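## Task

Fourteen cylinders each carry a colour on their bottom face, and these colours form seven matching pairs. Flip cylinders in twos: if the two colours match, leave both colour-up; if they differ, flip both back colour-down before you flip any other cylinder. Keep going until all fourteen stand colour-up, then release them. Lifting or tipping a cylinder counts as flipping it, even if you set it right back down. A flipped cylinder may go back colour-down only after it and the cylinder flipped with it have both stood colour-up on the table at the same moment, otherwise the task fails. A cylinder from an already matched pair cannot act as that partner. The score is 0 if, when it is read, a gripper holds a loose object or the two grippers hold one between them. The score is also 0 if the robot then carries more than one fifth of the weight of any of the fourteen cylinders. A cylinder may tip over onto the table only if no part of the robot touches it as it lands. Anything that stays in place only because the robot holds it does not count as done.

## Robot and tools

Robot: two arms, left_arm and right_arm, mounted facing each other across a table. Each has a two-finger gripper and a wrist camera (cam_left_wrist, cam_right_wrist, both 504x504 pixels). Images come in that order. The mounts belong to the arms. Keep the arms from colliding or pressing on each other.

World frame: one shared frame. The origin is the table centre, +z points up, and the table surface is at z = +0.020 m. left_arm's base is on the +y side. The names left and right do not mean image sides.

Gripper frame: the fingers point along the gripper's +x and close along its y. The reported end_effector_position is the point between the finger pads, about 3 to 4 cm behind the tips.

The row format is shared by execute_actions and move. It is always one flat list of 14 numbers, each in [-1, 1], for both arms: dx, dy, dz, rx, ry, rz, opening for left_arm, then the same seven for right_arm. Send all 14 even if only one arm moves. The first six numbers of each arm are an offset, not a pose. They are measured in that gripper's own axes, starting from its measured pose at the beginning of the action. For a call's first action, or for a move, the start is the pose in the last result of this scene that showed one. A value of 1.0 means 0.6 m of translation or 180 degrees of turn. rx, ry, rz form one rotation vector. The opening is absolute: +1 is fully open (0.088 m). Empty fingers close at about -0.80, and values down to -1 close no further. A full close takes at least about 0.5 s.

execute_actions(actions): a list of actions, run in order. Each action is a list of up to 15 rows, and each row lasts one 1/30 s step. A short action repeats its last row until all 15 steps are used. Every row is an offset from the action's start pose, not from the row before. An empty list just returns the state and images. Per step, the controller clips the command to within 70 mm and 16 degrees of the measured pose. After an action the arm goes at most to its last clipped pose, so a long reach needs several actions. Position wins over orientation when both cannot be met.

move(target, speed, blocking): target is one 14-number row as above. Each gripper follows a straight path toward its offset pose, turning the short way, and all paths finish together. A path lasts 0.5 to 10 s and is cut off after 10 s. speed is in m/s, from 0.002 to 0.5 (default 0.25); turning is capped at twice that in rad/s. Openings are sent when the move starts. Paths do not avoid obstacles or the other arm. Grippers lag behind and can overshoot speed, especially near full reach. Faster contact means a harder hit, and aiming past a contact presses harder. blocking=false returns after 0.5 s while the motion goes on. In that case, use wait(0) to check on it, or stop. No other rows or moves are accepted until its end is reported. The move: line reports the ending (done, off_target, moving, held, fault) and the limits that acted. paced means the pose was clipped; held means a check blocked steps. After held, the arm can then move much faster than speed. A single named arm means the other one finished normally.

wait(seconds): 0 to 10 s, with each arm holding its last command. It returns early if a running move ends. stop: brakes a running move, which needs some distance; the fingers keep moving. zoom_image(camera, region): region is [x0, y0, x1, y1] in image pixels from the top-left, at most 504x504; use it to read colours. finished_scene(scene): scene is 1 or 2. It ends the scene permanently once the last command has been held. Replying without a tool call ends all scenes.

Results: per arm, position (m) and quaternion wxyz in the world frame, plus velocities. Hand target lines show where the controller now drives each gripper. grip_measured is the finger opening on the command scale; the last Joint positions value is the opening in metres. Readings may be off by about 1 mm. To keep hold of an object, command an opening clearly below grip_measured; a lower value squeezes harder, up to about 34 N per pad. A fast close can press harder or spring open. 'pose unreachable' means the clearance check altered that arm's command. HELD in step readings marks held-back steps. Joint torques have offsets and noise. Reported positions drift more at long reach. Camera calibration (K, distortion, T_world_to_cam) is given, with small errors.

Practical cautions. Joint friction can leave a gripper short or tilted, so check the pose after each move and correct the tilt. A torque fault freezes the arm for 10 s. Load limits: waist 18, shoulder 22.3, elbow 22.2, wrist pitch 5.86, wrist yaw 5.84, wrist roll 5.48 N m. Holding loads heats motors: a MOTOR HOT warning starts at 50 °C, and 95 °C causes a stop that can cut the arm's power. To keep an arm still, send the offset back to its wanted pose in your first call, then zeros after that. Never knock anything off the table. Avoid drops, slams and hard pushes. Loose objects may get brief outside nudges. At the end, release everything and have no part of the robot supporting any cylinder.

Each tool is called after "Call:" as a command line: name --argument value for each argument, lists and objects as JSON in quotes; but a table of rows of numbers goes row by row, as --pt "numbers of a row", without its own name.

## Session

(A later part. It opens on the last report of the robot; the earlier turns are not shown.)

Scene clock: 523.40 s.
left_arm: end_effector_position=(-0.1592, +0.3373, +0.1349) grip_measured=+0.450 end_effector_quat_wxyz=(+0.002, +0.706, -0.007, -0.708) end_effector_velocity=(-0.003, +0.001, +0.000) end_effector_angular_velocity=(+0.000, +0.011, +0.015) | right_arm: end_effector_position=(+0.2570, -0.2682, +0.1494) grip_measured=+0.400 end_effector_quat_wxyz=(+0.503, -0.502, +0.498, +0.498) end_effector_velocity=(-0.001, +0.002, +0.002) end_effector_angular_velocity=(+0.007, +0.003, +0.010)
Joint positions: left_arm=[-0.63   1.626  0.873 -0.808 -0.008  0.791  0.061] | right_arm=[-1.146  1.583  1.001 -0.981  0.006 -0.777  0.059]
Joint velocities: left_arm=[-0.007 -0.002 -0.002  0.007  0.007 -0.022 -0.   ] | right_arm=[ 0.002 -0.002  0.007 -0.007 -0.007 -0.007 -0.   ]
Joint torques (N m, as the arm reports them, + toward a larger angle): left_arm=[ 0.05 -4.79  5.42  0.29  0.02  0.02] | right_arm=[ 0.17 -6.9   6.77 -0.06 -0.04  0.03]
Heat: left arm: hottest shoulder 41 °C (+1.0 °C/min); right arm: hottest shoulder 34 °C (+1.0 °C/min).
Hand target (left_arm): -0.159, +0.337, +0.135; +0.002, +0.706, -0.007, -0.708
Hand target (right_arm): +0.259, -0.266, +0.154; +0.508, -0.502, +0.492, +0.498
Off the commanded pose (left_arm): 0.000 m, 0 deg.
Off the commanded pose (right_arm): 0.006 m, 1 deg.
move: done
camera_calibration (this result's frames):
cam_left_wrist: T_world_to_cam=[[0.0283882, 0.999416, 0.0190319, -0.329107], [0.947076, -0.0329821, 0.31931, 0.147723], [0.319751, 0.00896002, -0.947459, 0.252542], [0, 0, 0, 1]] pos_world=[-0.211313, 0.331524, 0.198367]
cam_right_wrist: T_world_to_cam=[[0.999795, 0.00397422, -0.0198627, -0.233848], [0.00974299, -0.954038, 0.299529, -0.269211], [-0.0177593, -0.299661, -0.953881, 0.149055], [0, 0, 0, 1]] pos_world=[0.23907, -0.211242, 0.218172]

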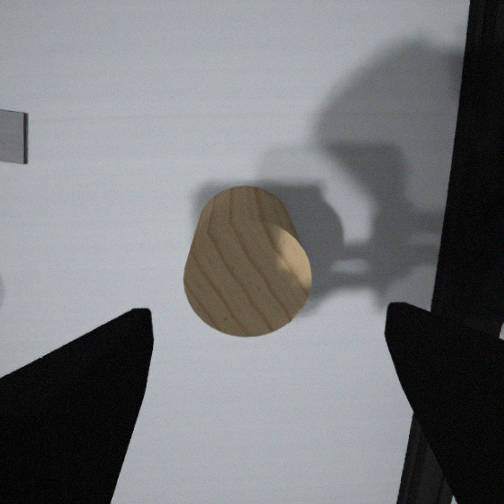

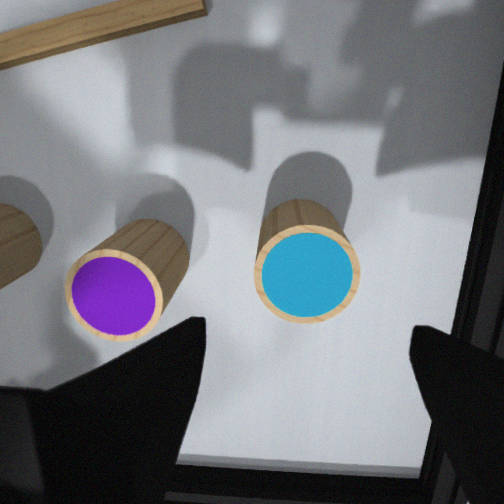

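Call:
move --target '[0.117,0.005,-0.002,0,0,0,0.45,0,0,0,0,0,0,0.4]' --speed 0.1

Call:
execute_actions --actions '[[[0,0,0,0,0,0,-0.35,0,0,0,0,0,0,0.4]],[[0,0,0,0,0,0,-0.35,0,0,0,0,0,0,0.4]]]'

Call:
move --target '[-0.14,0,0,-0.002,0,0,-0.35,0,0,0,0,0,0,0.4]' --speed 0.2

Call:
move --target '[-0.142,0.49,-0.238,0,0,0.502,-0.35,-0.13,0.456,0.25,0,-0.496,0,0.7]' --speed 0.4

Scene clock: 527.57 s.
left_arm: end_effector_position=(-0.1595, +0.3324, +0.0677) grip_measured=+0.450 end_effector_quat_wxyz=(+0.005, +0.704, -0.009, -0.710) end_effector_velocity=(+0.001, -0.000, -0.002) end_effector_angular_velocity=(-0.003, -0.007, +0.020) | right_arm: end_effector_position=(+0.2570, -0.2682, +0.1497) grip_measured=+0.400 end_effector_quat_wxyz=(+0.503, -0.502, +0.498, +0.498) end_effector_velocity=(+0.000, +0.001, +0.001) end_effector_angular_velocity=(+0.014, -0.003, +0.005)
Joint positions: left_arm=[-0.617  1.813  0.758 -0.496 -0.008  0.802  0.061] | right_arm=[-1.146  1.583  1.002 -0.983  0.006 -0.777  0.059]
Joint velocities: left_arm=[-0.002  0.007 -0.002  0.007 -0.007 -0.022  0.   ] | right_arm=[-0.002 -0.007 -0.002  0.007 -0.007 -0.007 -0.   ]
Joint torques (N m, as the arm reports them, + toward a larger angle): left_arm=[ 0.3  -4.5   3.89  0.5   0.03  0.1 ] | right_arm=[ 0.04 -6.02  5.24  0.19 -0.04 -0.03]
Heat: left arm: hottest shoulder 40 °C (+0.0 °C/min); right arm: hottest shoulder 34 °C (+1.0 °C/min).
Hand target (left_arm): -0.158, +0.333, +0.065; +0.002, +0.706, -0.007, -0.708
Hand target (right_arm): +0.257, -0.268, +0.149; +0.503, -0.502, +0.498, +0.498
Off the commanded pose (left_arm): 0.003 m, 0 deg.
Off the commanded pose (right_arm): 0.000 m, 0 deg.
move: done
camera_calibration (this result's frames):
cam_left_wrist: T_world_to_cam=[[0.0273339, 0.999544, 0.0128513, -0.322638], [0.948923, -0.0299878, 0.314078, 0.169008], [0.31432, 0.00360988, -0.94931, 0.190026], [0, 0, 0, 1]] pos_world=[-0.211286, 0.326873, 0.131458]
cam_right_wrist: T_world_to_cam=[[0.999796, 0.00359291, -0.019863, -0.233963], [0.00937917, -0.954042, 0.299525, -0.269209], [-0.017874, -0.299651, -0.953882, 0.14944], [0, 0, 0, 1]] pos_world=[0.239112, -0.211216, 0.218536]

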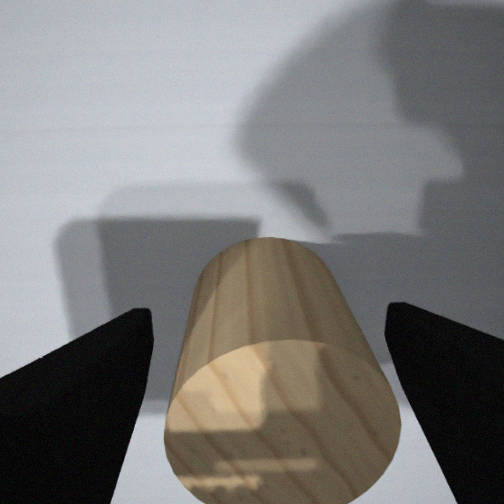

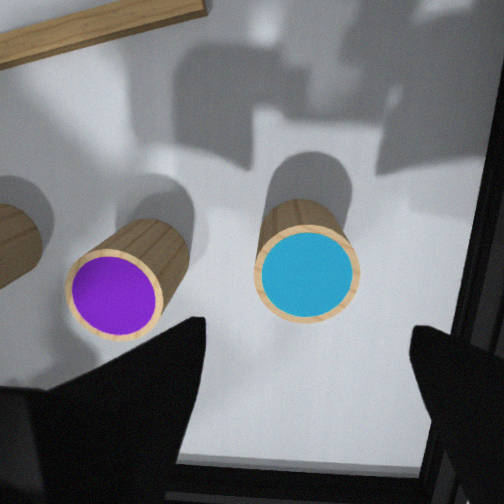

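Scene clock: 528.57 s.
left_arm: end_effector_position=(-0.1595, +0.3322, +0.0676) grip_measured=+0.033 end_effector_quat_wxyz=(+0.005, +0.704, -0.009, -0.710) end_effector_velocity=(-0.000, -0.001, +0.000) end_effector_angular_velocity=(-0.010, -0.000, -0.010) | right_arm: end_effector_position=(+0.2570, -0.2682, +0.1497) grip_measured=+0.400 end_effector_quat_wxyz=(+0.503, -0.502, +0.498, +0.498) end_effector_velocity=(-0.002, -0.001, -0.000) end_effector_angular_velocity=(-0.000, +0.010, +0.005)
Joint positions: left_arm=[-0.617  1.813  0.758 -0.496 -0.008  0.803  0.041] | right_arm=[-1.146  1.583  1.002 -0.983  0.006 -0.777  0.059]
Joint velocities: left_arm=[-0.002 -0.002 -0.002  0.007 -0.007  0.007 -0.   ] | right_arm=[-0.002 -0.002 -0.002 -0.007 -0.007 -0.007  0.   ]
Joint torques (N m, as the arm reports them, + toward a larger angle): left_arm=[ 0.06 -5.22  4.43  0.28  0.04 -0.02] | right_arm=[ 0.06 -6.05  5.4   0.11 -0.05 -0.01]
Heat: left arm: hottest shoulder 40 °C (-1.0 °C/min); right arm: hottest shoulder 34 °C (+1.0 °C/min).
Hand target (left_arm): -0.160, +0.332, +0.068; +0.005, +0.704, -0.009, -0.710
Hand target (right_arm): +0.257, -0.268, +0.150; +0.503, -0.502, +0.498, +0.498
Off the commanded pose (left_arm): 0.000 m, 0 deg.
Off the commanded pose (right_arm): 0.000 m, 0 deg.
Step readings (end_effector_position; steps 1 to 15: 1st action; 16 to 30: 2nd action):
0: left_arm (-0.1595, +0.3324, +0.0677) | right_arm (+0.2570, -0.2682, +0.1497)
1: left_arm (-0.1596, +0.3323, +0.0677) | right_arm (+0.2570, -0.2682, +0.1497)
2: left_arm (-0.1596, +0.3323, +0.0677) | right_arm (+0.2570, -0.2682, +0.1497)
4: left_arm (-0.1596, +0.3322, +0.0677) | right_arm (+0.2570, -0.2682, +0.1497)
8: left_arm (-0.1596, +0.3322, +0.0677) | right_arm (+0.2570, -0.2682, +0.1497)
15: left_arm (-0.1596, +0.3322, +0.0677) | right_arm (+0.2570, -0.2682, +0.1497)
16: left_arm (-0.1596, +0.3322, +0.0677) | right_arm (+0.2570, -0.2682, +0.1497)
17: left_arm (-0.1596, +0.3322, +0.0677) | right_arm (+0.2570, -0.2682, +0.1497)
19: left_arm (-0.1596, +0.3322, +0.0677) | right_arm (+0.2570, -0.2682, +0.1497)
23: left_arm (-0.1596, +0.3322, +0.0677) | right_arm (+0.2570, -0.2682, +0.1497)
30: end_effector_position above
camera_calibration (this result's frames):
cam_left_wrist: T_world_to_cam=[[0.0276966, 0.999544, 0.0120505, -0.322366], [0.948822, -0.0300813, 0.314374, 0.169021], [0.314593, 0.00272665, -0.949223, 0.190273], [0, 0, 0, 1]] pos_world=[-0.211301, 0.326784, 0.13136]
cam_right_wrist: T_world_to_cam=[[0.999796, 0.00359291, -0.019863, -0.233963], [0.00937917, -0.954042, 0.299525, -0.269209], [-0.017874, -0.299651, -0.953882, 0.14944], [0, 0, 0, 1]] pos_world=[0.239112, -0.211216, 0.218536]

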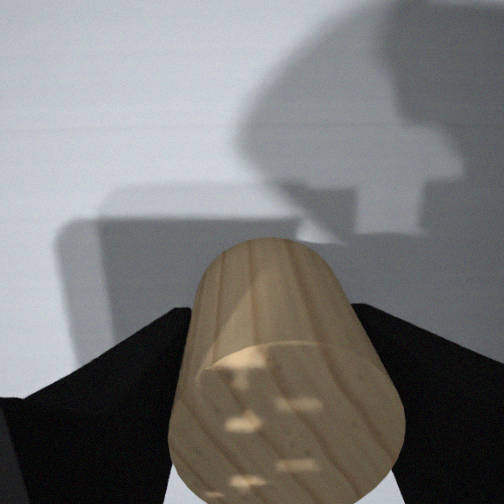

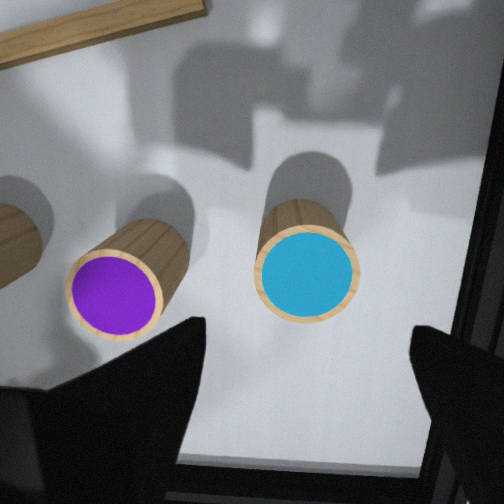

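Scene clock: 529.50 s.
left_arm: end_effector_position=(-0.1565, +0.3360, +0.1461) grip_measured=+0.033 end_effector_quat_wxyz=(+0.002, +0.709, -0.002, -0.705) end_effector_velocity=(+0.002, -0.000, +0.005) end_effector_angular_velocity=(-0.003, -0.007, +0.010) | right_arm: end_effector_position=(+0.2570, -0.2682, +0.1497) grip_measured=+0.400 end_effector_quat_wxyz=(+0.503, -0.502, +0.498, +0.498) end_effector_velocity=(-0.003, +0.000, -0.000) end_effector_angular_velocity=(+0.010, +0.021, +0.005)
Joint positions: left_arm=[-0.619  1.608  0.905 -0.867 -0.008  0.795  0.041] | right_arm=[-1.146  1.583  1.002 -0.983  0.006 -0.777  0.059]
Joint velocities: left_arm=[ 0.002 -0.012  0.007 -0.022 -0.007 -0.007  0.   ] | right_arm=[-0.002 -0.002 -0.002 -0.007 -0.022 -0.007 -0.   ]
Joint torques (N m, as the arm reports them, + toward a larger angle): left_arm=[-0.28 -6.    6.54  0.04  0.02 -0.11] | right_arm=[ 0.08 -6.09  5.35  0.1  -0.03 -0.02]
Heat: left arm: hottest shoulder 40 °C (-1.0 °C/min); right arm: hottest shoulder 34 °C (+1.0 °C/min).
Hand target (left_arm): -0.160, +0.334, +0.151; +0.007, +0.704, -0.007, -0.710
Hand target (right_arm): +0.257, -0.268, +0.150; +0.503, -0.502, +0.498, +0.498
Off the commanded pose (left_arm): 0.006 m, 1 deg.
Off the commanded pose (right_arm): 0.000 m, 0 deg.
move: done
camera_calibration (this result's frames):
cam_left_wrist: T_world_to_cam=[[0.0217326, 0.999433, 0.0257286, -0.330045], [0.944834, -0.0289446, 0.326268, 0.138877], [0.326827, 0.0172186, -0.944927, 0.260246], [0, 0, 0, 1]] pos_world=[-0.209098, 0.329397, 0.209094]
cam_right_wrist: T_world_to_cam=[[0.999796, 0.00359291, -0.019863, -0.233963], [0.00937917, -0.954042, 0.299525, -0.269209], [-0.017874, -0.299651, -0.953882, 0.14944], [0, 0, 0, 1]] pos_world=[0.239112, -0.211216, 0.218536]

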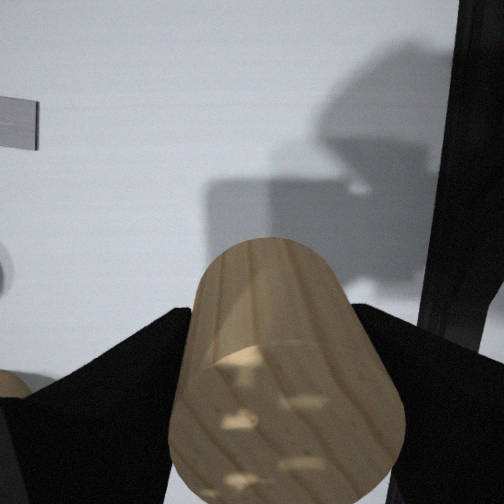

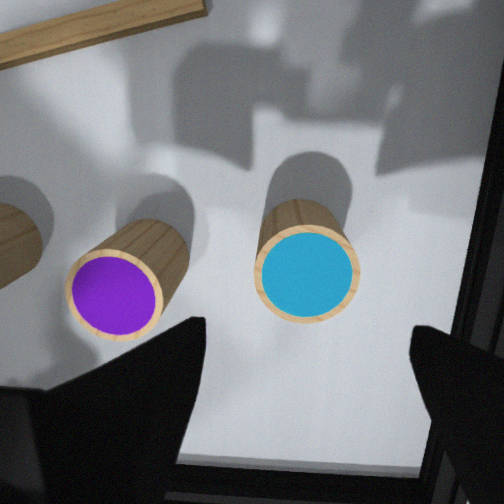

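Scene clock: 532.17 s.
left_arm: end_effector_position=(-0.0153, +0.0453, +0.2357) grip_measured=+0.033 end_effector_quat_wxyz=(+0.499, +0.499, -0.507, -0.495) end_effector_velocity=(-0.000, -0.001, -0.002) end_effector_angular_velocity=(+0.007, -0.008, +0.005) | right_arm: end_effector_position=(-0.0178, -0.1191, +0.2326) grip_measured=+0.700 end_effector_quat_wxyz=(+0.705, +0.009, +0.006, +0.709) end_effector_velocity=(+0.002, +0.000, -0.002) end_effector_angular_velocity=(+0.002, -0.006, -0.010)
Joint positions: left_arm=[ 0.045  2.011  0.721  1.3   -0.108  1.584  0.041] | right_arm=[0.08  1.551 0.248 1.306 0.442 0.019 0.073]
Joint velocities: left_arm=[-0.002  0.002  0.002 -0.007 -0.007  0.007 -0.   ] | right_arm=[-0.002  0.017 -0.002  0.022  0.007 -0.007 -0.   ]
Joint torques (N m, as the arm reports them, + toward a larger angle): left_arm=[ 0.25 -6.26  5.94  2.13  0.2   0.07] | right_arm=[ 0.4  -3.78  3.24  1.96  0.13 -0.19]
Heat: left arm: hottest shoulder 40 °C (-1.0 °C/min); right arm: hottest shoulder 34 °C (+0.0 °C/min).
Hand target (left_arm): -0.015, +0.043, +0.237; +0.500, +0.496, -0.511, -0.493
Hand target (right_arm): -0.018, -0.121, +0.227; +0.705, -0.001, +0.006, +0.709
Off the commanded pose (left_arm): 0.003 m, 0 deg.
Off the commanded pose (right_arm): 0.007 m, 2 deg.
move: done
camera_calibration (this result's frames):
cam_left_wrist: T_world_to_cam=[[0.0333103, 0.021092, -0.999222, 0.241154], [0.947457, 0.317583, 0.0382883, 0.0200419], [0.318143, -0.947996, -0.00940499, 0.126825], [0, 0, 0, 1]] pos_world=[-0.0673701, 0.108778, 0.241392]
cam_right_wrist: T_world_to_cam=[[0.999241, 0.0356469, -0.0156919, 0.0447913], [-0.00439663, -0.297081, -0.954842, 0.220581], [-0.0386989, 0.954187, -0.296699, 0.264396], [0, 0, 0, 1]] pos_world=[-0.0335556, -0.188349, 0.289768]

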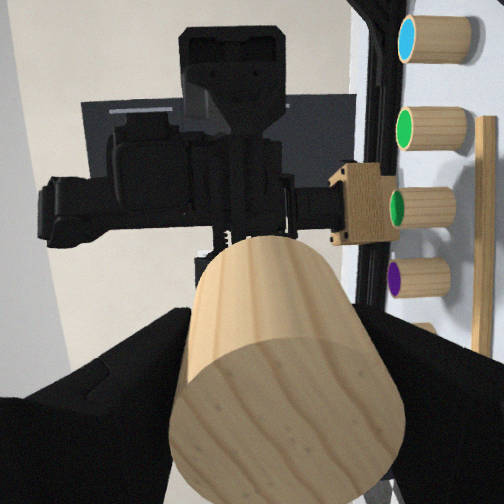

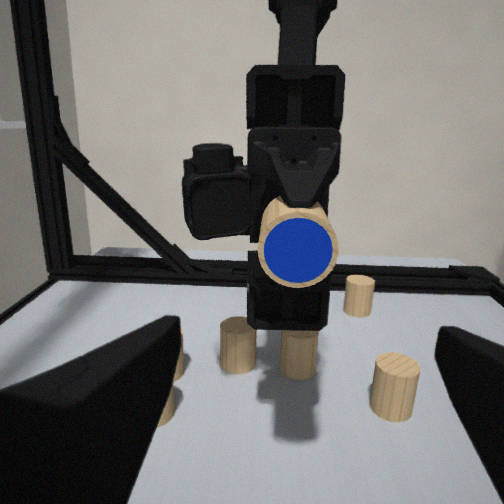

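Call:
move --target '[0,0,0,0,0,0,-0.35,0.203,-0.003,0.001,-0.005,0.001,0,0.7]' --speed 0.12

Call:
execute_actions --actions '[[[0,0,0,0,0,0,-0.35,0,0,0,0,0,0,-0.35]],[[0,0,0,0,0,0,-0.35,0,0,0,0,0,0,-0.35]],[[0,0,0,0,0,0,0.6,0,0,0,0,0,0,-0.35]]]'

Call:
move --target '[-0.08,0,0,-0.005,0,0,0.6,-0.15,0,0,-0.004,0,0,-0.35]' --speed 0.2

Call:
move --target '[-0.418,-0.157,-0.185,0,0,-0.496,0.45,-0.113,0.057,-0.157,0,0.505,0,-0.35]' --speed 0.4

Scene clock: 537.77 s.
left_arm: end_effector_position=(-0.0153, +0.0452, +0.2356) grip_measured=+0.033 end_effector_quat_wxyz=(+0.499, +0.499, -0.507, -0.495) end_effector_velocity=(-0.000, +0.001, -0.001) end_effector_angular_velocity=(+0.007, +0.021, +0.014) | right_arm: end_effector_position=(-0.0172, -0.0005, +0.2365) grip_measured=+0.700 end_effector_quat_wxyz=(+0.705, +0.007, +0.002, +0.709) end_effector_velocity=(+0.004, +0.002, +0.002) end_effector_angular_velocity=(+0.002, -0.021, -0.015)
Joint positions: left_arm=[ 0.045  2.011  0.722  1.301 -0.108  1.584  0.041] | right_arm=[-0.085  1.882  0.696  1.193  0.277  0.01   0.073]
Joint velocities: left_arm=[-0.007 -0.002 -0.002 -0.007 -0.022 -0.022 -0.   ] | right_arm=[-0.007 -0.002  0.007 -0.007  0.007 -0.022 -0.   ]
Joint torques (N m, as the arm reports them, + toward a larger angle): left_arm=[-0.03 -6.83  4.76  1.73 -0.01 -0.05] | right_arm=[-0.24 -6.47  6.1   1.65 -0.09 -0.19]
Heat: left arm: hottest shoulder 41 °C (+1.0 °C/min); right arm: hottest shoulder 34 °C (+1.0 °C/min).
Hand target (left_arm): -0.015, +0.045, +0.236; +0.499, +0.499, -0.507, -0.495
Hand target (right_arm): -0.017, +0.003, +0.234; +0.705, +0.002, +0.001, +0.710
Off the commanded pose (left_arm): 0.000 m, 0 deg.
Off the commanded pose (right_arm): 0.004 m, 1 deg.
move: done
camera_calibration (this result's frames):
cam_left_wrist: T_world_to_cam=[[0.0333103, 0.021092, -0.999222, 0.241023], [0.947457, 0.317583, 0.0382883, 0.0200886], [0.318143, -0.947996, -0.00940499, 0.126734], [0, 0, 0, 1]] pos_world=[-0.0673812, 0.10868, 0.241258]
cam_right_wrist: T_world_to_cam=[[0.99934, 0.0356372, -0.00707341, 0.0379648], [0.00371945, -0.294011, -0.955795, 0.259826], [-0.0361415, 0.955137, -0.29395, 0.151748], [0, 0, 0, 1]] pos_world=[-0.0334217, -0.0699015, 0.293216]

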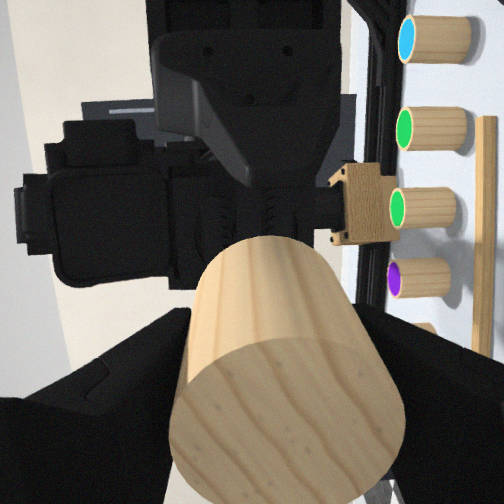

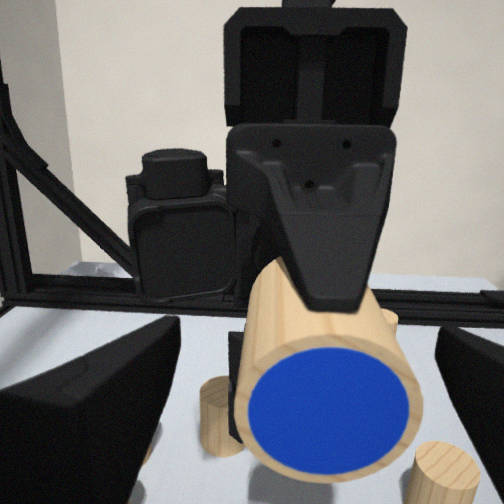

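Scene clock: 539.27 s.
left_arm: end_effector_position=(-0.0161, +0.0452, +0.2354) grip_measured=+0.592 end_effector_quat_wxyz=(+0.498, +0.499, -0.507, -0.496) end_effector_velocity=(+0.000, +0.002, -0.003) end_effector_angular_velocity=(+0.012, +0.006, +0.005) | right_arm: end_effector_position=(-0.0162, -0.0003, +0.2365) grip_measured=+0.025 end_effector_quat_wxyz=(+0.706, +0.007, +0.002, +0.708) end_effector_velocity=(+0.000, -0.000, -0.004) end_effector_angular_velocity=(-0.012, -0.011, +0.005)
Joint positions: left_arm=[ 0.043  2.012  0.722  1.301 -0.108  1.584  0.068] | right_arm=[-0.087  1.882  0.696  1.193  0.278  0.01   0.04 ]
Joint velocities: left_arm=[-0.002 -0.002 -0.007 -0.007 -0.007 -0.007  0.004] | right_arm=[-0.002  0.002 -0.002 -0.007 -0.007 -0.007  0.001]
Joint torques (N m, as the arm reports them, + toward a larger angle): left_arm=[-0.11 -6.96  4.88  1.74 -0.02 -0.04] | right_arm=[ 0.04 -7.92  4.85  1.83  0.   -0.01]
Heat: left arm: hottest shoulder 41 °C (+1.0 °C/min); right arm: hottest shoulder 34 °C (+1.0 °C/min).
Hand target (left_arm): -0.016, +0.045, +0.235; +0.498, +0.499, -0.507, -0.496
Hand target (right_arm): -0.016, -0.000, +0.236; +0.706, +0.007, +0.002, +0.708
Off the commanded pose (left_arm): 0.000 m, 0 deg.
Off the commanded pose (right_arm): 0.000 m, 0 deg.
Step readings (end_effector_position; steps 1 to 15: 1st action; 16 to 30: 2nd action; 31 to 45: 3rd action):
0: left_arm (-0.0153, +0.0452, +0.2356) | right_arm (-0.0172, -0.0005, +0.2365)
1: left_arm (-0.0153, +0.0452, +0.2356) | right_arm (-0.0172, -0.0005, +0.2365)
2: left_arm (-0.0153, +0.0452, +0.2356) | right_arm (-0.0172, -0.0005, +0.2365)
4: left_arm (-0.0153, +0.0452, +0.2356) | right_arm (-0.0172, -0.0005, +0.2365)
8: left_arm (-0.0161, +0.0452, +0.2356) | right_arm (-0.0162, -0.0003, +0.2365)
15: left_arm (-0.0161, +0.0452, +0.2354) | right_arm (-0.0162, -0.0003, +0.2365)
16: left_arm (-0.0161, +0.0452, +0.2354) | right_arm (-0.0162, -0.0003, +0.2365)
17: left_arm (-0.0161, +0.0452, +0.2354) | right_arm (-0.0162, -0.0003, +0.2365)
19: left_arm (-0.0161, +0.0452, +0.2354) | right_arm (-0.0162, -0.0003, +0.2365)
23: left_arm (-0.0161, +0.0452, +0.2354) | right_arm (-0.0162, -0.0003, +0.2365)
30: left_arm (-0.0161, +0.0452, +0.2354) | right_arm (-0.0162, -0.0003, +0.2365)
31: left_arm (-0.0161, +0.0452, +0.2354) | right_arm (-0.0162, -0.0003, +0.2365)
32: left_arm (-0.0161, +0.0452, +0.2354) | right_arm (-0.0162, -0.0003, +0.2365)
34: left_arm (-0.0161, +0.0452, +0.2355) | right_arm (-0.0162, -0.0003, +0.2365)
38: left_arm (-0.0161, +0.0452, +0.2355) | right_arm (-0.0162, -0.0003, +0.2365)
45: end_effector_position above
camera_calibration (this result's frames):
cam_left_wrist: T_world_to_cam=[[0.0333857, 0.0214199, -0.999213, 0.240857], [0.947939, 0.316122, 0.0384491, 0.0208023], [0.316697, -0.948477, -0.00975077, 0.127089], [0, 0, 0, 1]] pos_world=[-0.0680091, 0.108806, 0.241106]
cam_right_wrist: T_world_to_cam=[[0.999444, 0.0325872, -0.00708104, 0.0369234], [0.00281495, -0.294023, -0.955794, 0.259858], [-0.0332287, 0.955243, -0.293952, 0.151671], [0, 0, 0, 1]] pos_world=[-0.0325946, -0.0696812, 0.293216]

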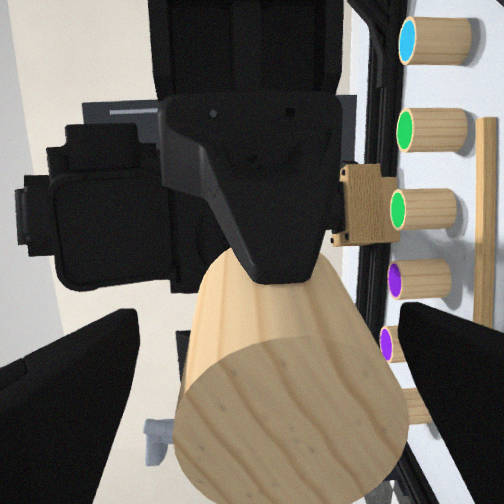

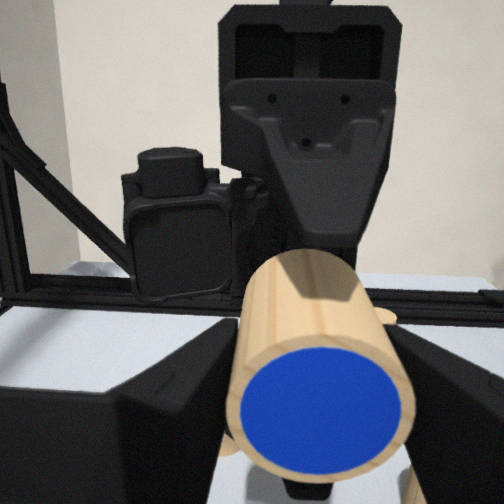

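Scene clock: 540.23 s.
left_arm: end_effector_position=(-0.0161, +0.0915, +0.2313) grip_measured=+0.600 end_effector_quat_wxyz=(+0.498, +0.497, -0.503, -0.502) end_effector_velocity=(-0.002, +0.002, -0.003) end_effector_angular_velocity=(+0.012, +0.006, -0.000) | right_arm: end_effector_position=(-0.0161, -0.0873, +0.2354) grip_measured=+0.025 end_effector_quat_wxyz=(+0.706, +0.004, +0.001, +0.708) end_effector_velocity=(+0.003, -0.003, -0.001) end_effector_angular_velocity=(-0.007, -0.025, -0.010)
Joint positions: left_arm=[ 0.026  1.917  0.525  1.393 -0.121  1.571  0.068] | right_arm=[0.016 1.639 0.361 1.283 0.38  0.004 0.04 ]
Joint velocities: left_arm=[-0.007 -0.002 -0.007 -0.007 -0.007 -0.007 -0.   ] | right_arm=[-0.002 -0.012 -0.012 -0.007  0.007 -0.022 -0.   ]
Joint torques (N m, as the arm reports them, + toward a larger angle): left_arm=[-0.32 -6.93  3.86  2.01 -0.2  -0.15] | right_arm=[ 0.39 -6.57  3.05  1.97  0.15 -0.18]
Heat: left arm: hottest shoulder 41 °C (+1.0 °C/min); right arm: hottest shoulder 34 °C (+1.0 °C/min).
Hand target (left_arm): -0.016, +0.093, +0.235; +0.502, +0.495, -0.503, -0.500
Hand target (right_arm): -0.016, -0.090, +0.236; +0.706, +0.002, -0.002, +0.708
Off the commanded pose (left_arm): 0.004 m, 1 deg.
Off the commanded pose (right_arm): 0.003 m, 0 deg.
move: done
camera_calibration (this result's frames):
cam_left_wrist: T_world_to_cam=[[0.0223733, 0.0308727, -0.999273, 0.234746], [0.949546, 0.312102, 0.0309024, 0.00846961], [0.312829, -0.949547, -0.0223323, 0.173928], [0, 0, 0, 1]] pos_world=[-0.0677042, 0.155262, 0.238198]
cam_right_wrist: T_world_to_cam=[[0.999457, 0.032928, -0.000997429, 0.0382972], [0.00879577, -0.29591, -0.955175, 0.233075], [-0.0317472, 0.954648, -0.296039, 0.234911], [0, 0, 0, 1]] pos_world=[-0.0328688, -0.156549, 0.292208]

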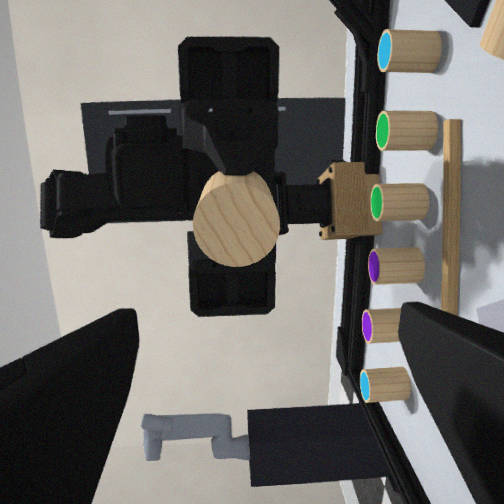

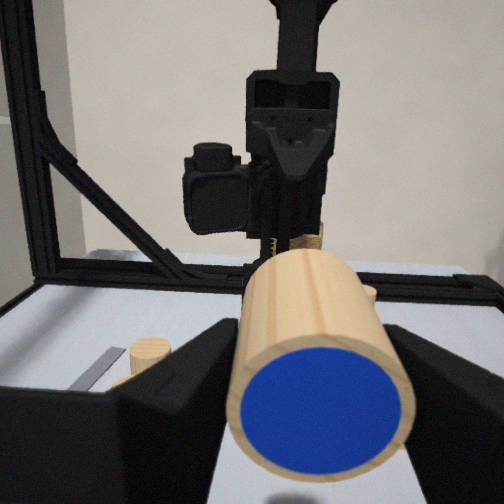

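Scene clock: 542.73 s.
left_arm: end_effector_position=(+0.0941, +0.3421, +0.1357) grip_measured=+0.450 end_effector_quat_wxyz=(+0.006, +0.705, -0.007, -0.709) end_effector_velocity=(+0.003, +0.006, -0.001) end_effector_angular_velocity=(+0.033, -0.010, +0.015) | right_arm: end_effector_position=(-0.0495, -0.1566, +0.1414) grip_measured=+0.025 end_effector_quat_wxyz=(+0.500, -0.502, +0.500, +0.498) end_effector_velocity=(-0.002, -0.002, +0.002) end_effector_angular_velocity=(-0.020, +0.016, +0.019)
Joint positions: left_arm=[ 0.553  1.361  0.637 -0.832  0.011  1.967  0.061] | right_arm=[ 0.021  1.821  1.24  -0.995  0.002  0.39   0.04 ]
Joint velocities: left_arm=[ 0.007  0.007  0.002 -0.022 -0.022 -0.007 -0.   ] | right_arm=[-0.002  0.002  0.012 -0.022 -0.022 -0.022 -0.   ]
Joint torques (N m, as the arm reports them, + toward a larger angle): left_arm=[ 0.24 -2.55  6.31  0.02 -0.15  0.11] | right_arm=[-0.21 -6.67  6.88 -0.07 -0.1  -0.02]
Heat: left arm: hottest shoulder 40 °C (+1.0 °C/min); right arm: hottest shoulder 34 °C (+1.0 °C/min).
Hand target (left_arm): +0.096, +0.341, +0.137; +0.005, +0.708, -0.006, -0.707
Hand target (right_arm): -0.050, -0.154, +0.140; +0.499, -0.503, +0.503, +0.496
Off the commanded pose (left_arm): 0.004 m, 1 deg.
Off the commanded pose (right_arm): 0.002 m, 1 deg.
move: done
camera_calibration (this result's frames):
cam_left_wrist: T_world_to_cam=[[0.0224686, 0.999643, 0.0144612, -0.340022], [0.948094, -0.0258949, 0.316935, -0.0944106], [0.317196, 0.00658946, -0.948337, 0.173461], [0, 0, 0, 1]] pos_world=[0.0421286, 0.336313, 0.199339]
cam_right_wrist: T_world_to_cam=[[0.999688, 0.00424003, -0.0246089, 0.0727441], [0.0115392, -0.952391, 0.304662, -0.157796], [-0.0221455, -0.304851, -0.952143, 0.168199], [0, 0, 0, 1]] pos_world=[-0.0671757, -0.0993162, 0.210014]

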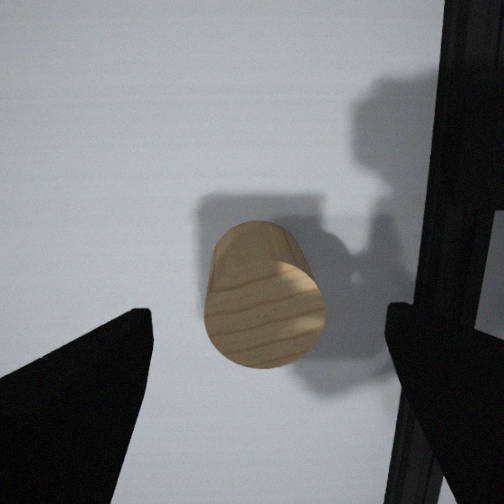

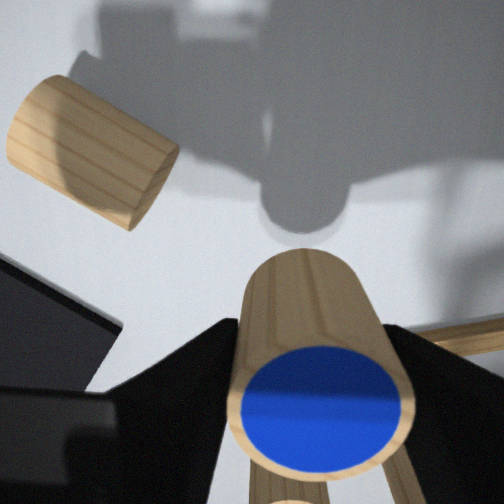

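Call:
move --target '[0.119,-0.004,-0.018,0,0.002,0,0.45,0.109,0,0,0,0,0,-0.35]' --speed 0.08

Call:
execute_actions --actions '[[[0,0,0,0,0,0,0.45,0,0,0,0,0,0,0.4]]]'

Scene clock: 545.93 s.
left_arm: end_effector_position=(+0.1046, +0.3413, +0.0666) grip_measured=+0.450 end_effector_quat_wxyz=(+0.009, +0.707, -0.009, -0.707) end_effector_velocity=(-0.000, +0.005, -0.003) end_effector_angular_velocity=(+0.023, +0.003, +0.010) | right_arm: end_effector_position=(-0.0510, -0.1529, +0.0825) grip_measured=+0.024 end_effector_quat_wxyz=(+0.503, -0.495, +0.498, +0.504) end_effector_velocity=(-0.001, -0.003, +0.000) end_effector_angular_velocity=(-0.010, +0.004, -0.005)
Joint positions: left_arm=[ 0.6    1.6    0.494 -0.44   0.011  2.014  0.061] | right_arm=[ 0.02   1.918  1.11  -0.747  0.002  0.39   0.04 ]
Joint velocities: left_arm=[ 0.002  0.012 -0.002 -0.007 -0.007 -0.007  0.   ] | right_arm=[ 0.002 -0.002 -0.002 -0.007 -0.007  0.007  0.   ]
Joint torques (N m, as the arm reports them, + toward a larger angle): left_arm=[ 0.22 -3.04  3.61  0.47 -0.1   0.12] | right_arm=[ 0.04 -6.81  3.48  0.34  0.04 -0.02]
Heat: left arm: hottest shoulder 40 °C (+1.0 °C/min); right arm: hottest shoulder 34 °C (+1.0 °C/min).
Hand target (left_arm): +0.105, +0.344, +0.065; +0.006, +0.708, -0.007, -0.706
Hand target (right_arm): -0.049, -0.157, +0.076; +0.500, -0.502, +0.500, +0.498
Off the commanded pose (left_arm): 0.003 m, 1 deg.
Off the commanded pose (right_arm): 0.008 m, 1 deg.
move: done
camera_calibration (this result's frames):
cam_left_wrist: T_world_to_cam=[[0.0216218, 0.99975, 0.00574556, -0.337777], [0.946268, -0.0223192, 0.322614, -0.0839445], [0.322661, -0.00153866, -0.946513, 0.106672], [0, 0, 0, 1]] pos_world=[0.0523182, 0.335983, 0.129989]
cam_right_wrist: T_world_to_cam=[[0.999451, 0.00441395, -0.0328276, 0.0734165], [0.01363, -0.958088, 0.286148, -0.135527], [-0.0301887, -0.286439, -0.957623, 0.116028], [0, 0, 0, 1]] pos_world=[-0.0680263, -0.0969362, 0.152302]

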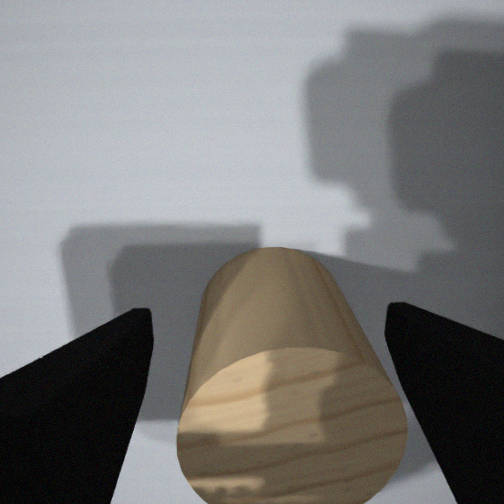

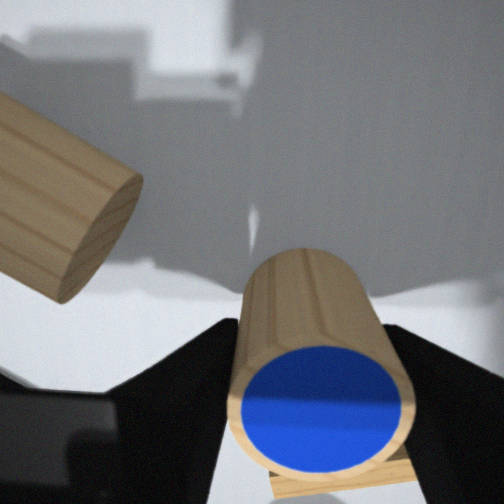

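Scene clock: 546.43 s.
left_arm: end_effector_position=(+0.1046, +0.3412, +0.0666) grip_measured=+0.450 end_effector_quat_wxyz=(+0.010, +0.707, -0.010, -0.707) end_effector_velocity=(-0.000, +0.002, +0.001) end_effector_angular_velocity=(+0.005, -0.006, -0.010) | right_arm: end_effector_position=(-0.0510, -0.1530, +0.0825) grip_measured=+0.394 end_effector_quat_wxyz=(+0.503, -0.495, +0.498, +0.504) end_effector_velocity=(+0.001, -0.002, +0.000) end_effector_angular_velocity=(-0.010, +0.004, +0.005)
Joint positions: left_arm=[ 0.6    1.6    0.494 -0.439  0.011  2.014  0.061] | right_arm=[ 0.02   1.918  1.11  -0.747  0.002  0.39   0.058]
Joint velocities: left_arm=[-0.002 -0.007 -0.002 -0.007 -0.007  0.007 -0.   ] | right_arm=[-0.002 -0.002 -0.002 -0.007 -0.007 -0.007  0.003]
Joint torques (N m, as the arm reports them, + toward a larger angle): left_arm=[ 0.08 -3.6   4.14  0.2   0.01  0.  ] | right_arm=[ 0.06 -8.1   4.8   0.13  0.02 -0.01]
Heat: left arm: hottest shoulder 40 °C (+1.0 °C/min); right arm: hottest shoulder 35 °C (+2.0 °C/min).
Hand target (left_arm): +0.105, +0.341, +0.067; +0.010, +0.707, -0.010, -0.707
Hand target (right_arm): -0.051, -0.153, +0.082; +0.503, -0.495, +0.498, +0.504
Off the commanded pose (left_arm): 0.000 m, 0 deg.
Off the commanded pose (right_arm): 0.000 m, 0 deg.
Step readings (end_effector_position):
0: left_arm (+0.1046, +0.3413, +0.0666) | right_arm (-0.0510, -0.1529, +0.0825)
1: left_arm (+0.1046, +0.3412, +0.0666) | right_arm (-0.0510, -0.1529, +0.0825)
2: left_arm (+0.1046, +0.3412, +0.0666) | right_arm (-0.0510, -0.1529, +0.0825)
4: left_arm (+0.1046, +0.3412, +0.0666) | right_arm (-0.0510, -0.1530, +0.0825)
8: left_arm (+0.1046, +0.3412, +0.0666) | right_arm (-0.0510, -0.1530, +0.0825)
15: end_effector_position above
camera_calibration (this result's frames):
cam_left_wrist: T_world_to_cam=[[0.0216209, 0.999752, 0.00540457, -0.337681], [0.946215, -0.022208, 0.322776, -0.0840238], [0.322816, -0.00186483, -0.94646, 0.106754], [0, 0, 0, 1]] pos_world=[0.0523435, 0.33593, 0.129985]
cam_right_wrist: T_world_to_cam=[[0.99944, 0.00441496, -0.0331811, 0.0734984], [0.0137366, -0.958047, 0.286282, -0.135547], [-0.0305251, -0.286577, -0.957571, 0.115977], [0, 0, 0, 1]] pos_world=[-0.0680551, -0.096948, 0.1523]

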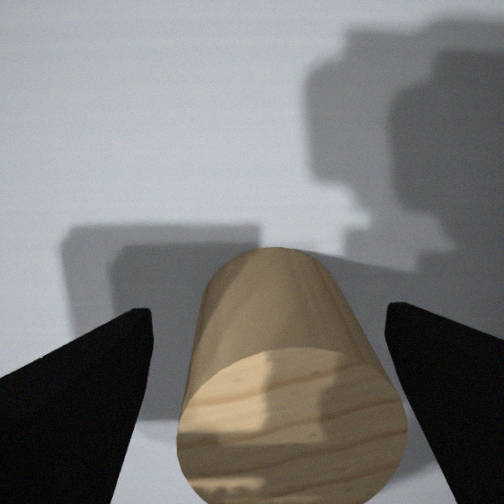

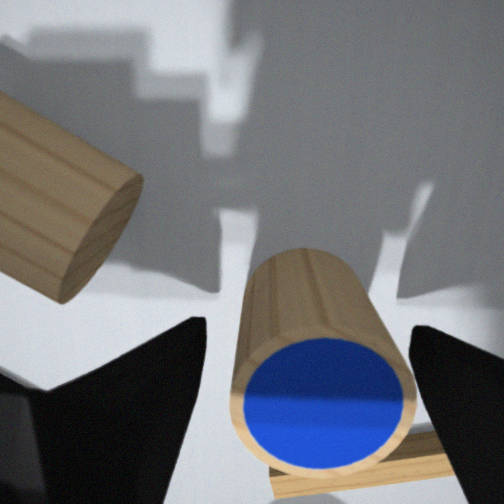

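Call:
execute_actions --actions '[[[0.003,-0.002,-0.004,0,0,0,0.3,0,0,0,0,0,0,0.4]],[[0,0,0,0,0,0,-0.35,0,0,0,0,0,0,0.4]],[[0,0,0,0,0,0,-0.35,0,0,0,0,0,0,0.4]]]'

Call:
move --target '[-0.14,0,0,0,0,0,-0.35,-0.12,0,0,0,0,0,0.4]' --speed 0.2

Call:
move --target '[-0.14,0.505,0.205,0,0,0.501,-0.35,-0.13,-0.055,0.062,0,-0.497,0,0.7]' --speed 0.4

Scene clock: 550.73 s.
left_arm: end_effector_position=(+0.1071, +0.3411, +0.0663) grip_measured=+0.034 end_effector_quat_wxyz=(+0.011, +0.708, -0.011, -0.706) end_effector_velocity=(+0.000, +0.000, +0.001) end_effector_angular_velocity=(+0.005, -0.006, -0.010) | right_arm: end_effector_position=(-0.0510, -0.1530, +0.0825) grip_measured=+0.400 end_effector_quat_wxyz=(+0.503, -0.495, +0.498, +0.504) end_effector_velocity=(-0.001, -0.003, -0.001) end_effector_angular_velocity=(-0.020, +0.016, +0.005)
Joint positions: left_arm=[ 0.611  1.603  0.494 -0.433  0.011  2.024  0.041] | right_arm=[ 0.02   1.918  1.11  -0.747  0.002  0.39   0.059]
Joint velocities: left_arm=[-0.002 -0.002  0.002 -0.007 -0.007  0.007  0.   ] | right_arm=[-0.002  0.002 -0.002 -0.007 -0.022 -0.007  0.   ]
Joint torques (N m, as the arm reports them, + toward a larger angle): left_arm=[-0.11 -3.54  4.19  0.24  0.03  0.  ] | right_arm=[ 0.06 -8.13  4.8   0.13  0.01 -0.01]
Heat: left arm: hottest shoulder 39 °C (+0.0 °C/min); right arm: hottest shoulder 35 °C (+2.0 °C/min).
Hand target (left_arm): +0.107, +0.341, +0.066; +0.011, +0.708, -0.011, -0.706
Hand target (right_arm): -0.051, -0.153, +0.082; +0.503, -0.495, +0.498, +0.504
Off the commanded pose (left_arm): 0.000 m, 0 deg.
Off the commanded pose (right_arm): 0.000 m, 0 deg.
Step readings (end_effector_position; steps 1 to 15: 1st action; 16 to 30: 2nd action; 31 to 45: 3rd action):
0: left_arm (+0.1046, +0.3413, +0.0666) | right_arm (-0.0510, -0.1530, +0.0825)
1: left_arm (+0.1049, +0.3414, +0.0666) | right_arm (-0.0510, -0.1530, +0.0825)
2: left_arm (+0.1055, +0.3414, +0.0666) | right_arm (-0.0510, -0.1530, +0.0825)
4: left_arm (+0.1065, +0.3411, +0.0665) | right_arm (-0.0510, -0.1530, +0.0825)
8: left_arm (+0.1070, +0.3410, +0.0664) | right_arm (-0.0510, -0.1530, +0.0825)
15: left_arm (+0.1072, +0.3410, +0.0663) | right_arm (-0.0510, -0.1530, +0.0825)
16: left_arm (+0.1072, +0.3410, +0.0663) | right_arm (-0.0510, -0.1530, +0.0825)
17: left_arm (+0.1071, +0.3411, +0.0663) | right_arm (-0.0510, -0.1530, +0.0825)
19: left_arm (+0.1071, +0.3411, +0.0663) | right_arm (-0.0510, -0.1530, +0.0825)
23: left_arm (+0.1071, +0.3411, +0.0663) | right_arm (-0.0510, -0.1530, +0.0825)
30: left_arm (+0.1071, +0.3411, +0.0663) | right_arm (-0.0510, -0.1530, +0.0825)
31: left_arm (+0.1071, +0.3411, +0.0663) | right_arm (-0.0510, -0.1530, +0.0825)
32: left_arm (+0.1071, +0.3411, +0.0663) | right_arm (-0.0510, -0.1530, +0.0825)
34: left_arm (+0.1071, +0.3411, +0.0663) | right_arm (-0.0510, -0.1530, +0.0825)
38: left_arm (+0.1071, +0.3411, +0.0663) | right_arm (-0.0510, -0.1530, +0.0825)
45: end_effector_position above
camera_calibration (this result's frames):
cam_left_wrist: T_world_to_cam=[[0.0208461, 0.999782, 0.00135171, -0.337274], [0.945491, -0.0201535, 0.325024, -0.0870245], [0.32498, -0.00549746, -0.945705, 0.106566], [0, 0, 0, 1]] pos_world=[0.0546798, 0.336033, 0.129521]
cam_right_wrist: T_world_to_cam=[[0.99944, 0.00441496, -0.0331811, 0.0734984], [0.0137366, -0.958047, 0.286282, -0.135547], [-0.0305251, -0.286577, -0.957571, 0.115977], [0, 0, 0, 1]] pos_world=[-0.0680551, -0.096948, 0.1523]

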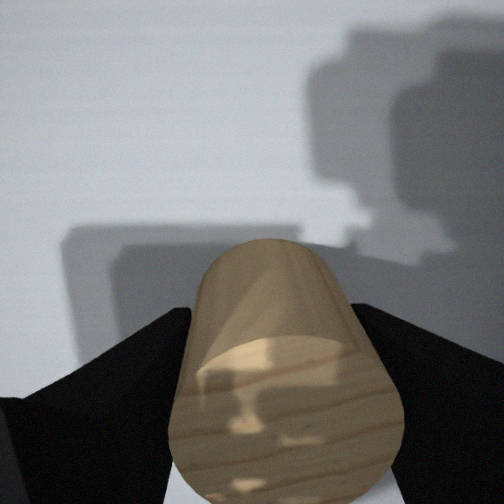

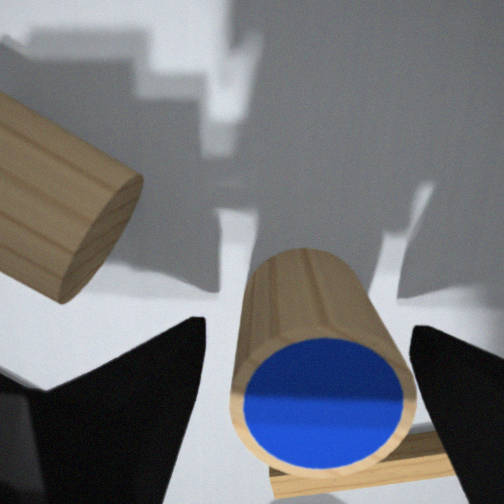

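Scene clock: 551.67 s.
left_arm: end_effector_position=(+0.1049, +0.3459, +0.1457) grip_measured=+0.033 end_effector_quat_wxyz=(+0.006, +0.706, -0.005, -0.708) end_effector_velocity=(+0.001, -0.000, +0.003) end_effector_angular_velocity=(-0.008, -0.012, +0.005) | right_arm: end_effector_position=(-0.0496, -0.1565, +0.1495) grip_measured=+0.400 end_effector_quat_wxyz=(+0.501, -0.500, +0.500, +0.499) end_effector_velocity=(-0.001, -0.001, +0.001) end_effector_angular_velocity=(-0.005, +0.006, +0.024)
Joint positions: left_arm=[ 0.612  1.345  0.669 -0.882  0.011  2.024  0.041] | right_arm=[ 0.02   1.807  1.256 -1.02   0.002  0.39   0.059]
Joint velocities: left_arm=[-0.002 -0.017  0.002 -0.007 -0.007 -0.007  0.   ] | right_arm=[ 0.002 -0.002  0.002 -0.007 -0.007 -0.022 -0.   ]
Joint torques (N m, as the arm reports them, + toward a larger angle): left_arm=[ 0.17 -3.82  6.61  0.    0.03  0.06] | right_arm=[ 0.08 -8.62  6.96 -0.02  0.02 -0.01]
Heat: left arm: hottest shoulder 39 °C (-1.0 °C/min); right arm: hottest shoulder 35 °C (+2.0 °C/min).
Hand target (left_arm): +0.107, +0.343, +0.150; +0.011, +0.708, -0.011, -0.706
Hand target (right_arm): -0.051, -0.154, +0.154; +0.503, -0.495, +0.498, +0.504
Off the commanded pose (left_arm): 0.005 m, 1 deg.
Off the commanded pose (right_arm): 0.006 m, 1 deg.
move: done
camera_calibration (this result's frames):
cam_left_wrist: T_world_to_cam=[[0.0205243, 0.999668, 0.0155981, -0.344127], [0.947761, -0.0244212, 0.318045, -0.108368], [0.31832, 0.00825562, -0.947947, 0.17875], [0, 0, 0, 1]] pos_world=[0.0528699, 0.339891, 0.209279]
cam_right_wrist: T_world_to_cam=[[0.999615, 0.00398676, -0.0274622, 0.0733799], [0.0120424, -0.953908, 0.299857, -0.159601], [-0.025001, -0.300072, -0.953589, 0.176752], [0, 0, 0, 1]] pos_world=[-0.0670107, -0.0994992, 0.218421]

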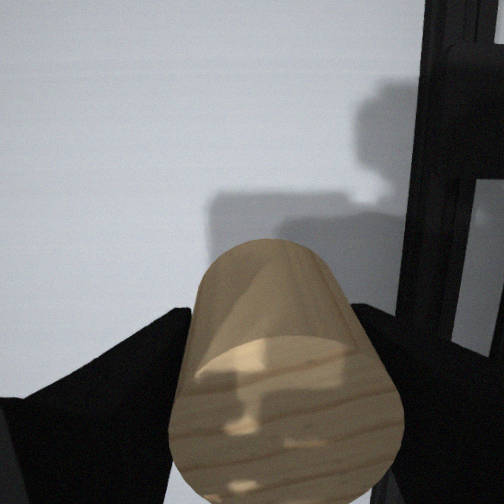

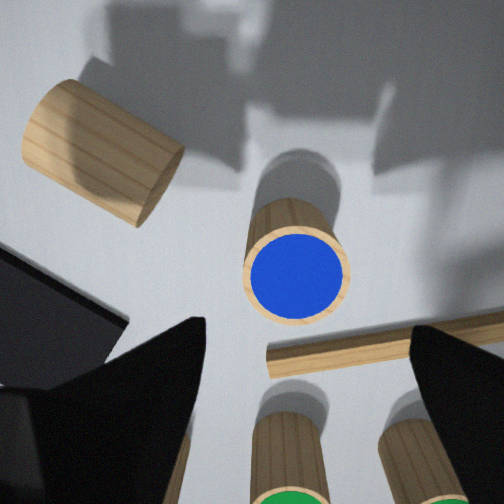

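Scene clock: 554.27 s.
left_arm: end_effector_position=(-0.0178, +0.0476, +0.2329) grip_measured=+0.033 end_effector_quat_wxyz=(+0.501, +0.493, -0.503, -0.502) end_effector_velocity=(+0.004, +0.000, -0.003) end_effector_angular_velocity=(+0.003, +0.007, +0.034) | right_arm: end_effector_position=(-0.0180, -0.1181, +0.2345) grip_measured=+0.700 end_effector_quat_wxyz=(+0.705, +0.010, +0.006, +0.709) end_effector_velocity=(+0.001, +0.001, -0.003) end_effector_angular_velocity=(-0.006, -0.025, -0.000)
Joint positions: left_arm=[ 0.039  2.015  0.711  1.312 -0.108  1.564  0.041] | right_arm=[0.079 1.546 0.254 1.299 0.442 0.019 0.073]
Joint velocities: left_arm=[-0.002  0.007 -0.002  0.007 -0.037 -0.007  0.   ] | right_arm=[-0.007  0.012 -0.002  0.007 -0.007 -0.022 -0.   ]
Joint torques (N m, as the arm reports them, + toward a larger angle): left_arm=[-0.31 -6.16  5.9   2.09 -0.2   0.04] | right_arm=[-0.19 -3.91  2.84  1.91 -0.09 -0.18]
Heat: left arm: hottest shoulder 39 °C (-1.0 °C/min); right arm: hottest shoulder 35 °C (+1.0 °C/min).
Hand target (left_arm): -0.018, +0.045, +0.234; +0.504, +0.493, -0.505, -0.498
Hand target (right_arm): -0.017, -0.120, +0.228; +0.705, -0.001, +0.006, +0.709
Off the commanded pose (left_arm): 0.004 m, 1 deg.
Off the commanded pose (right_arm): 0.007 m, 2 deg.
move: done
camera_calibration (this result's frames):
cam_left_wrist: T_world_to_cam=[[0.0143182, 0.0237338, -0.999616, 0.237964], [0.950004, 0.311529, 0.0210042, 0.0261354], [0.311908, -0.94994, -0.0180867, 0.131859], [0, 0, 0, 1]] pos_world=[-0.0693637, 0.111468, 0.239708]
cam_right_wrist: T_world_to_cam=[[0.999247, 0.0349294, -0.016916, 0.0451917], [-0.00588521, -0.29445, -0.955649, 0.223103], [-0.0383611, 0.955028, -0.294022, 0.263423], [0, 0, 0, 1]] pos_world=[-0.0337395, -0.187463, 0.291425]

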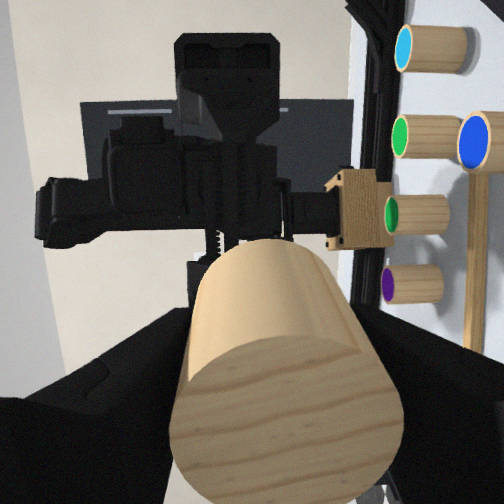

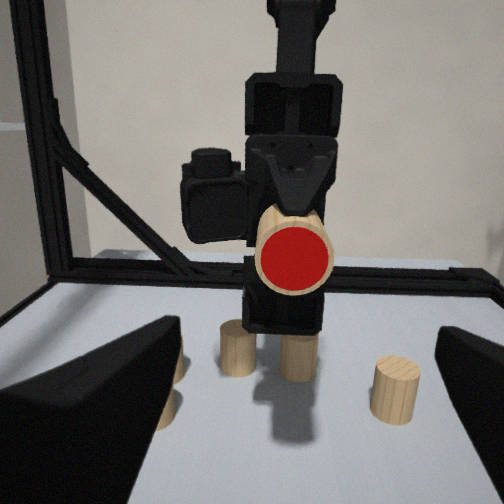

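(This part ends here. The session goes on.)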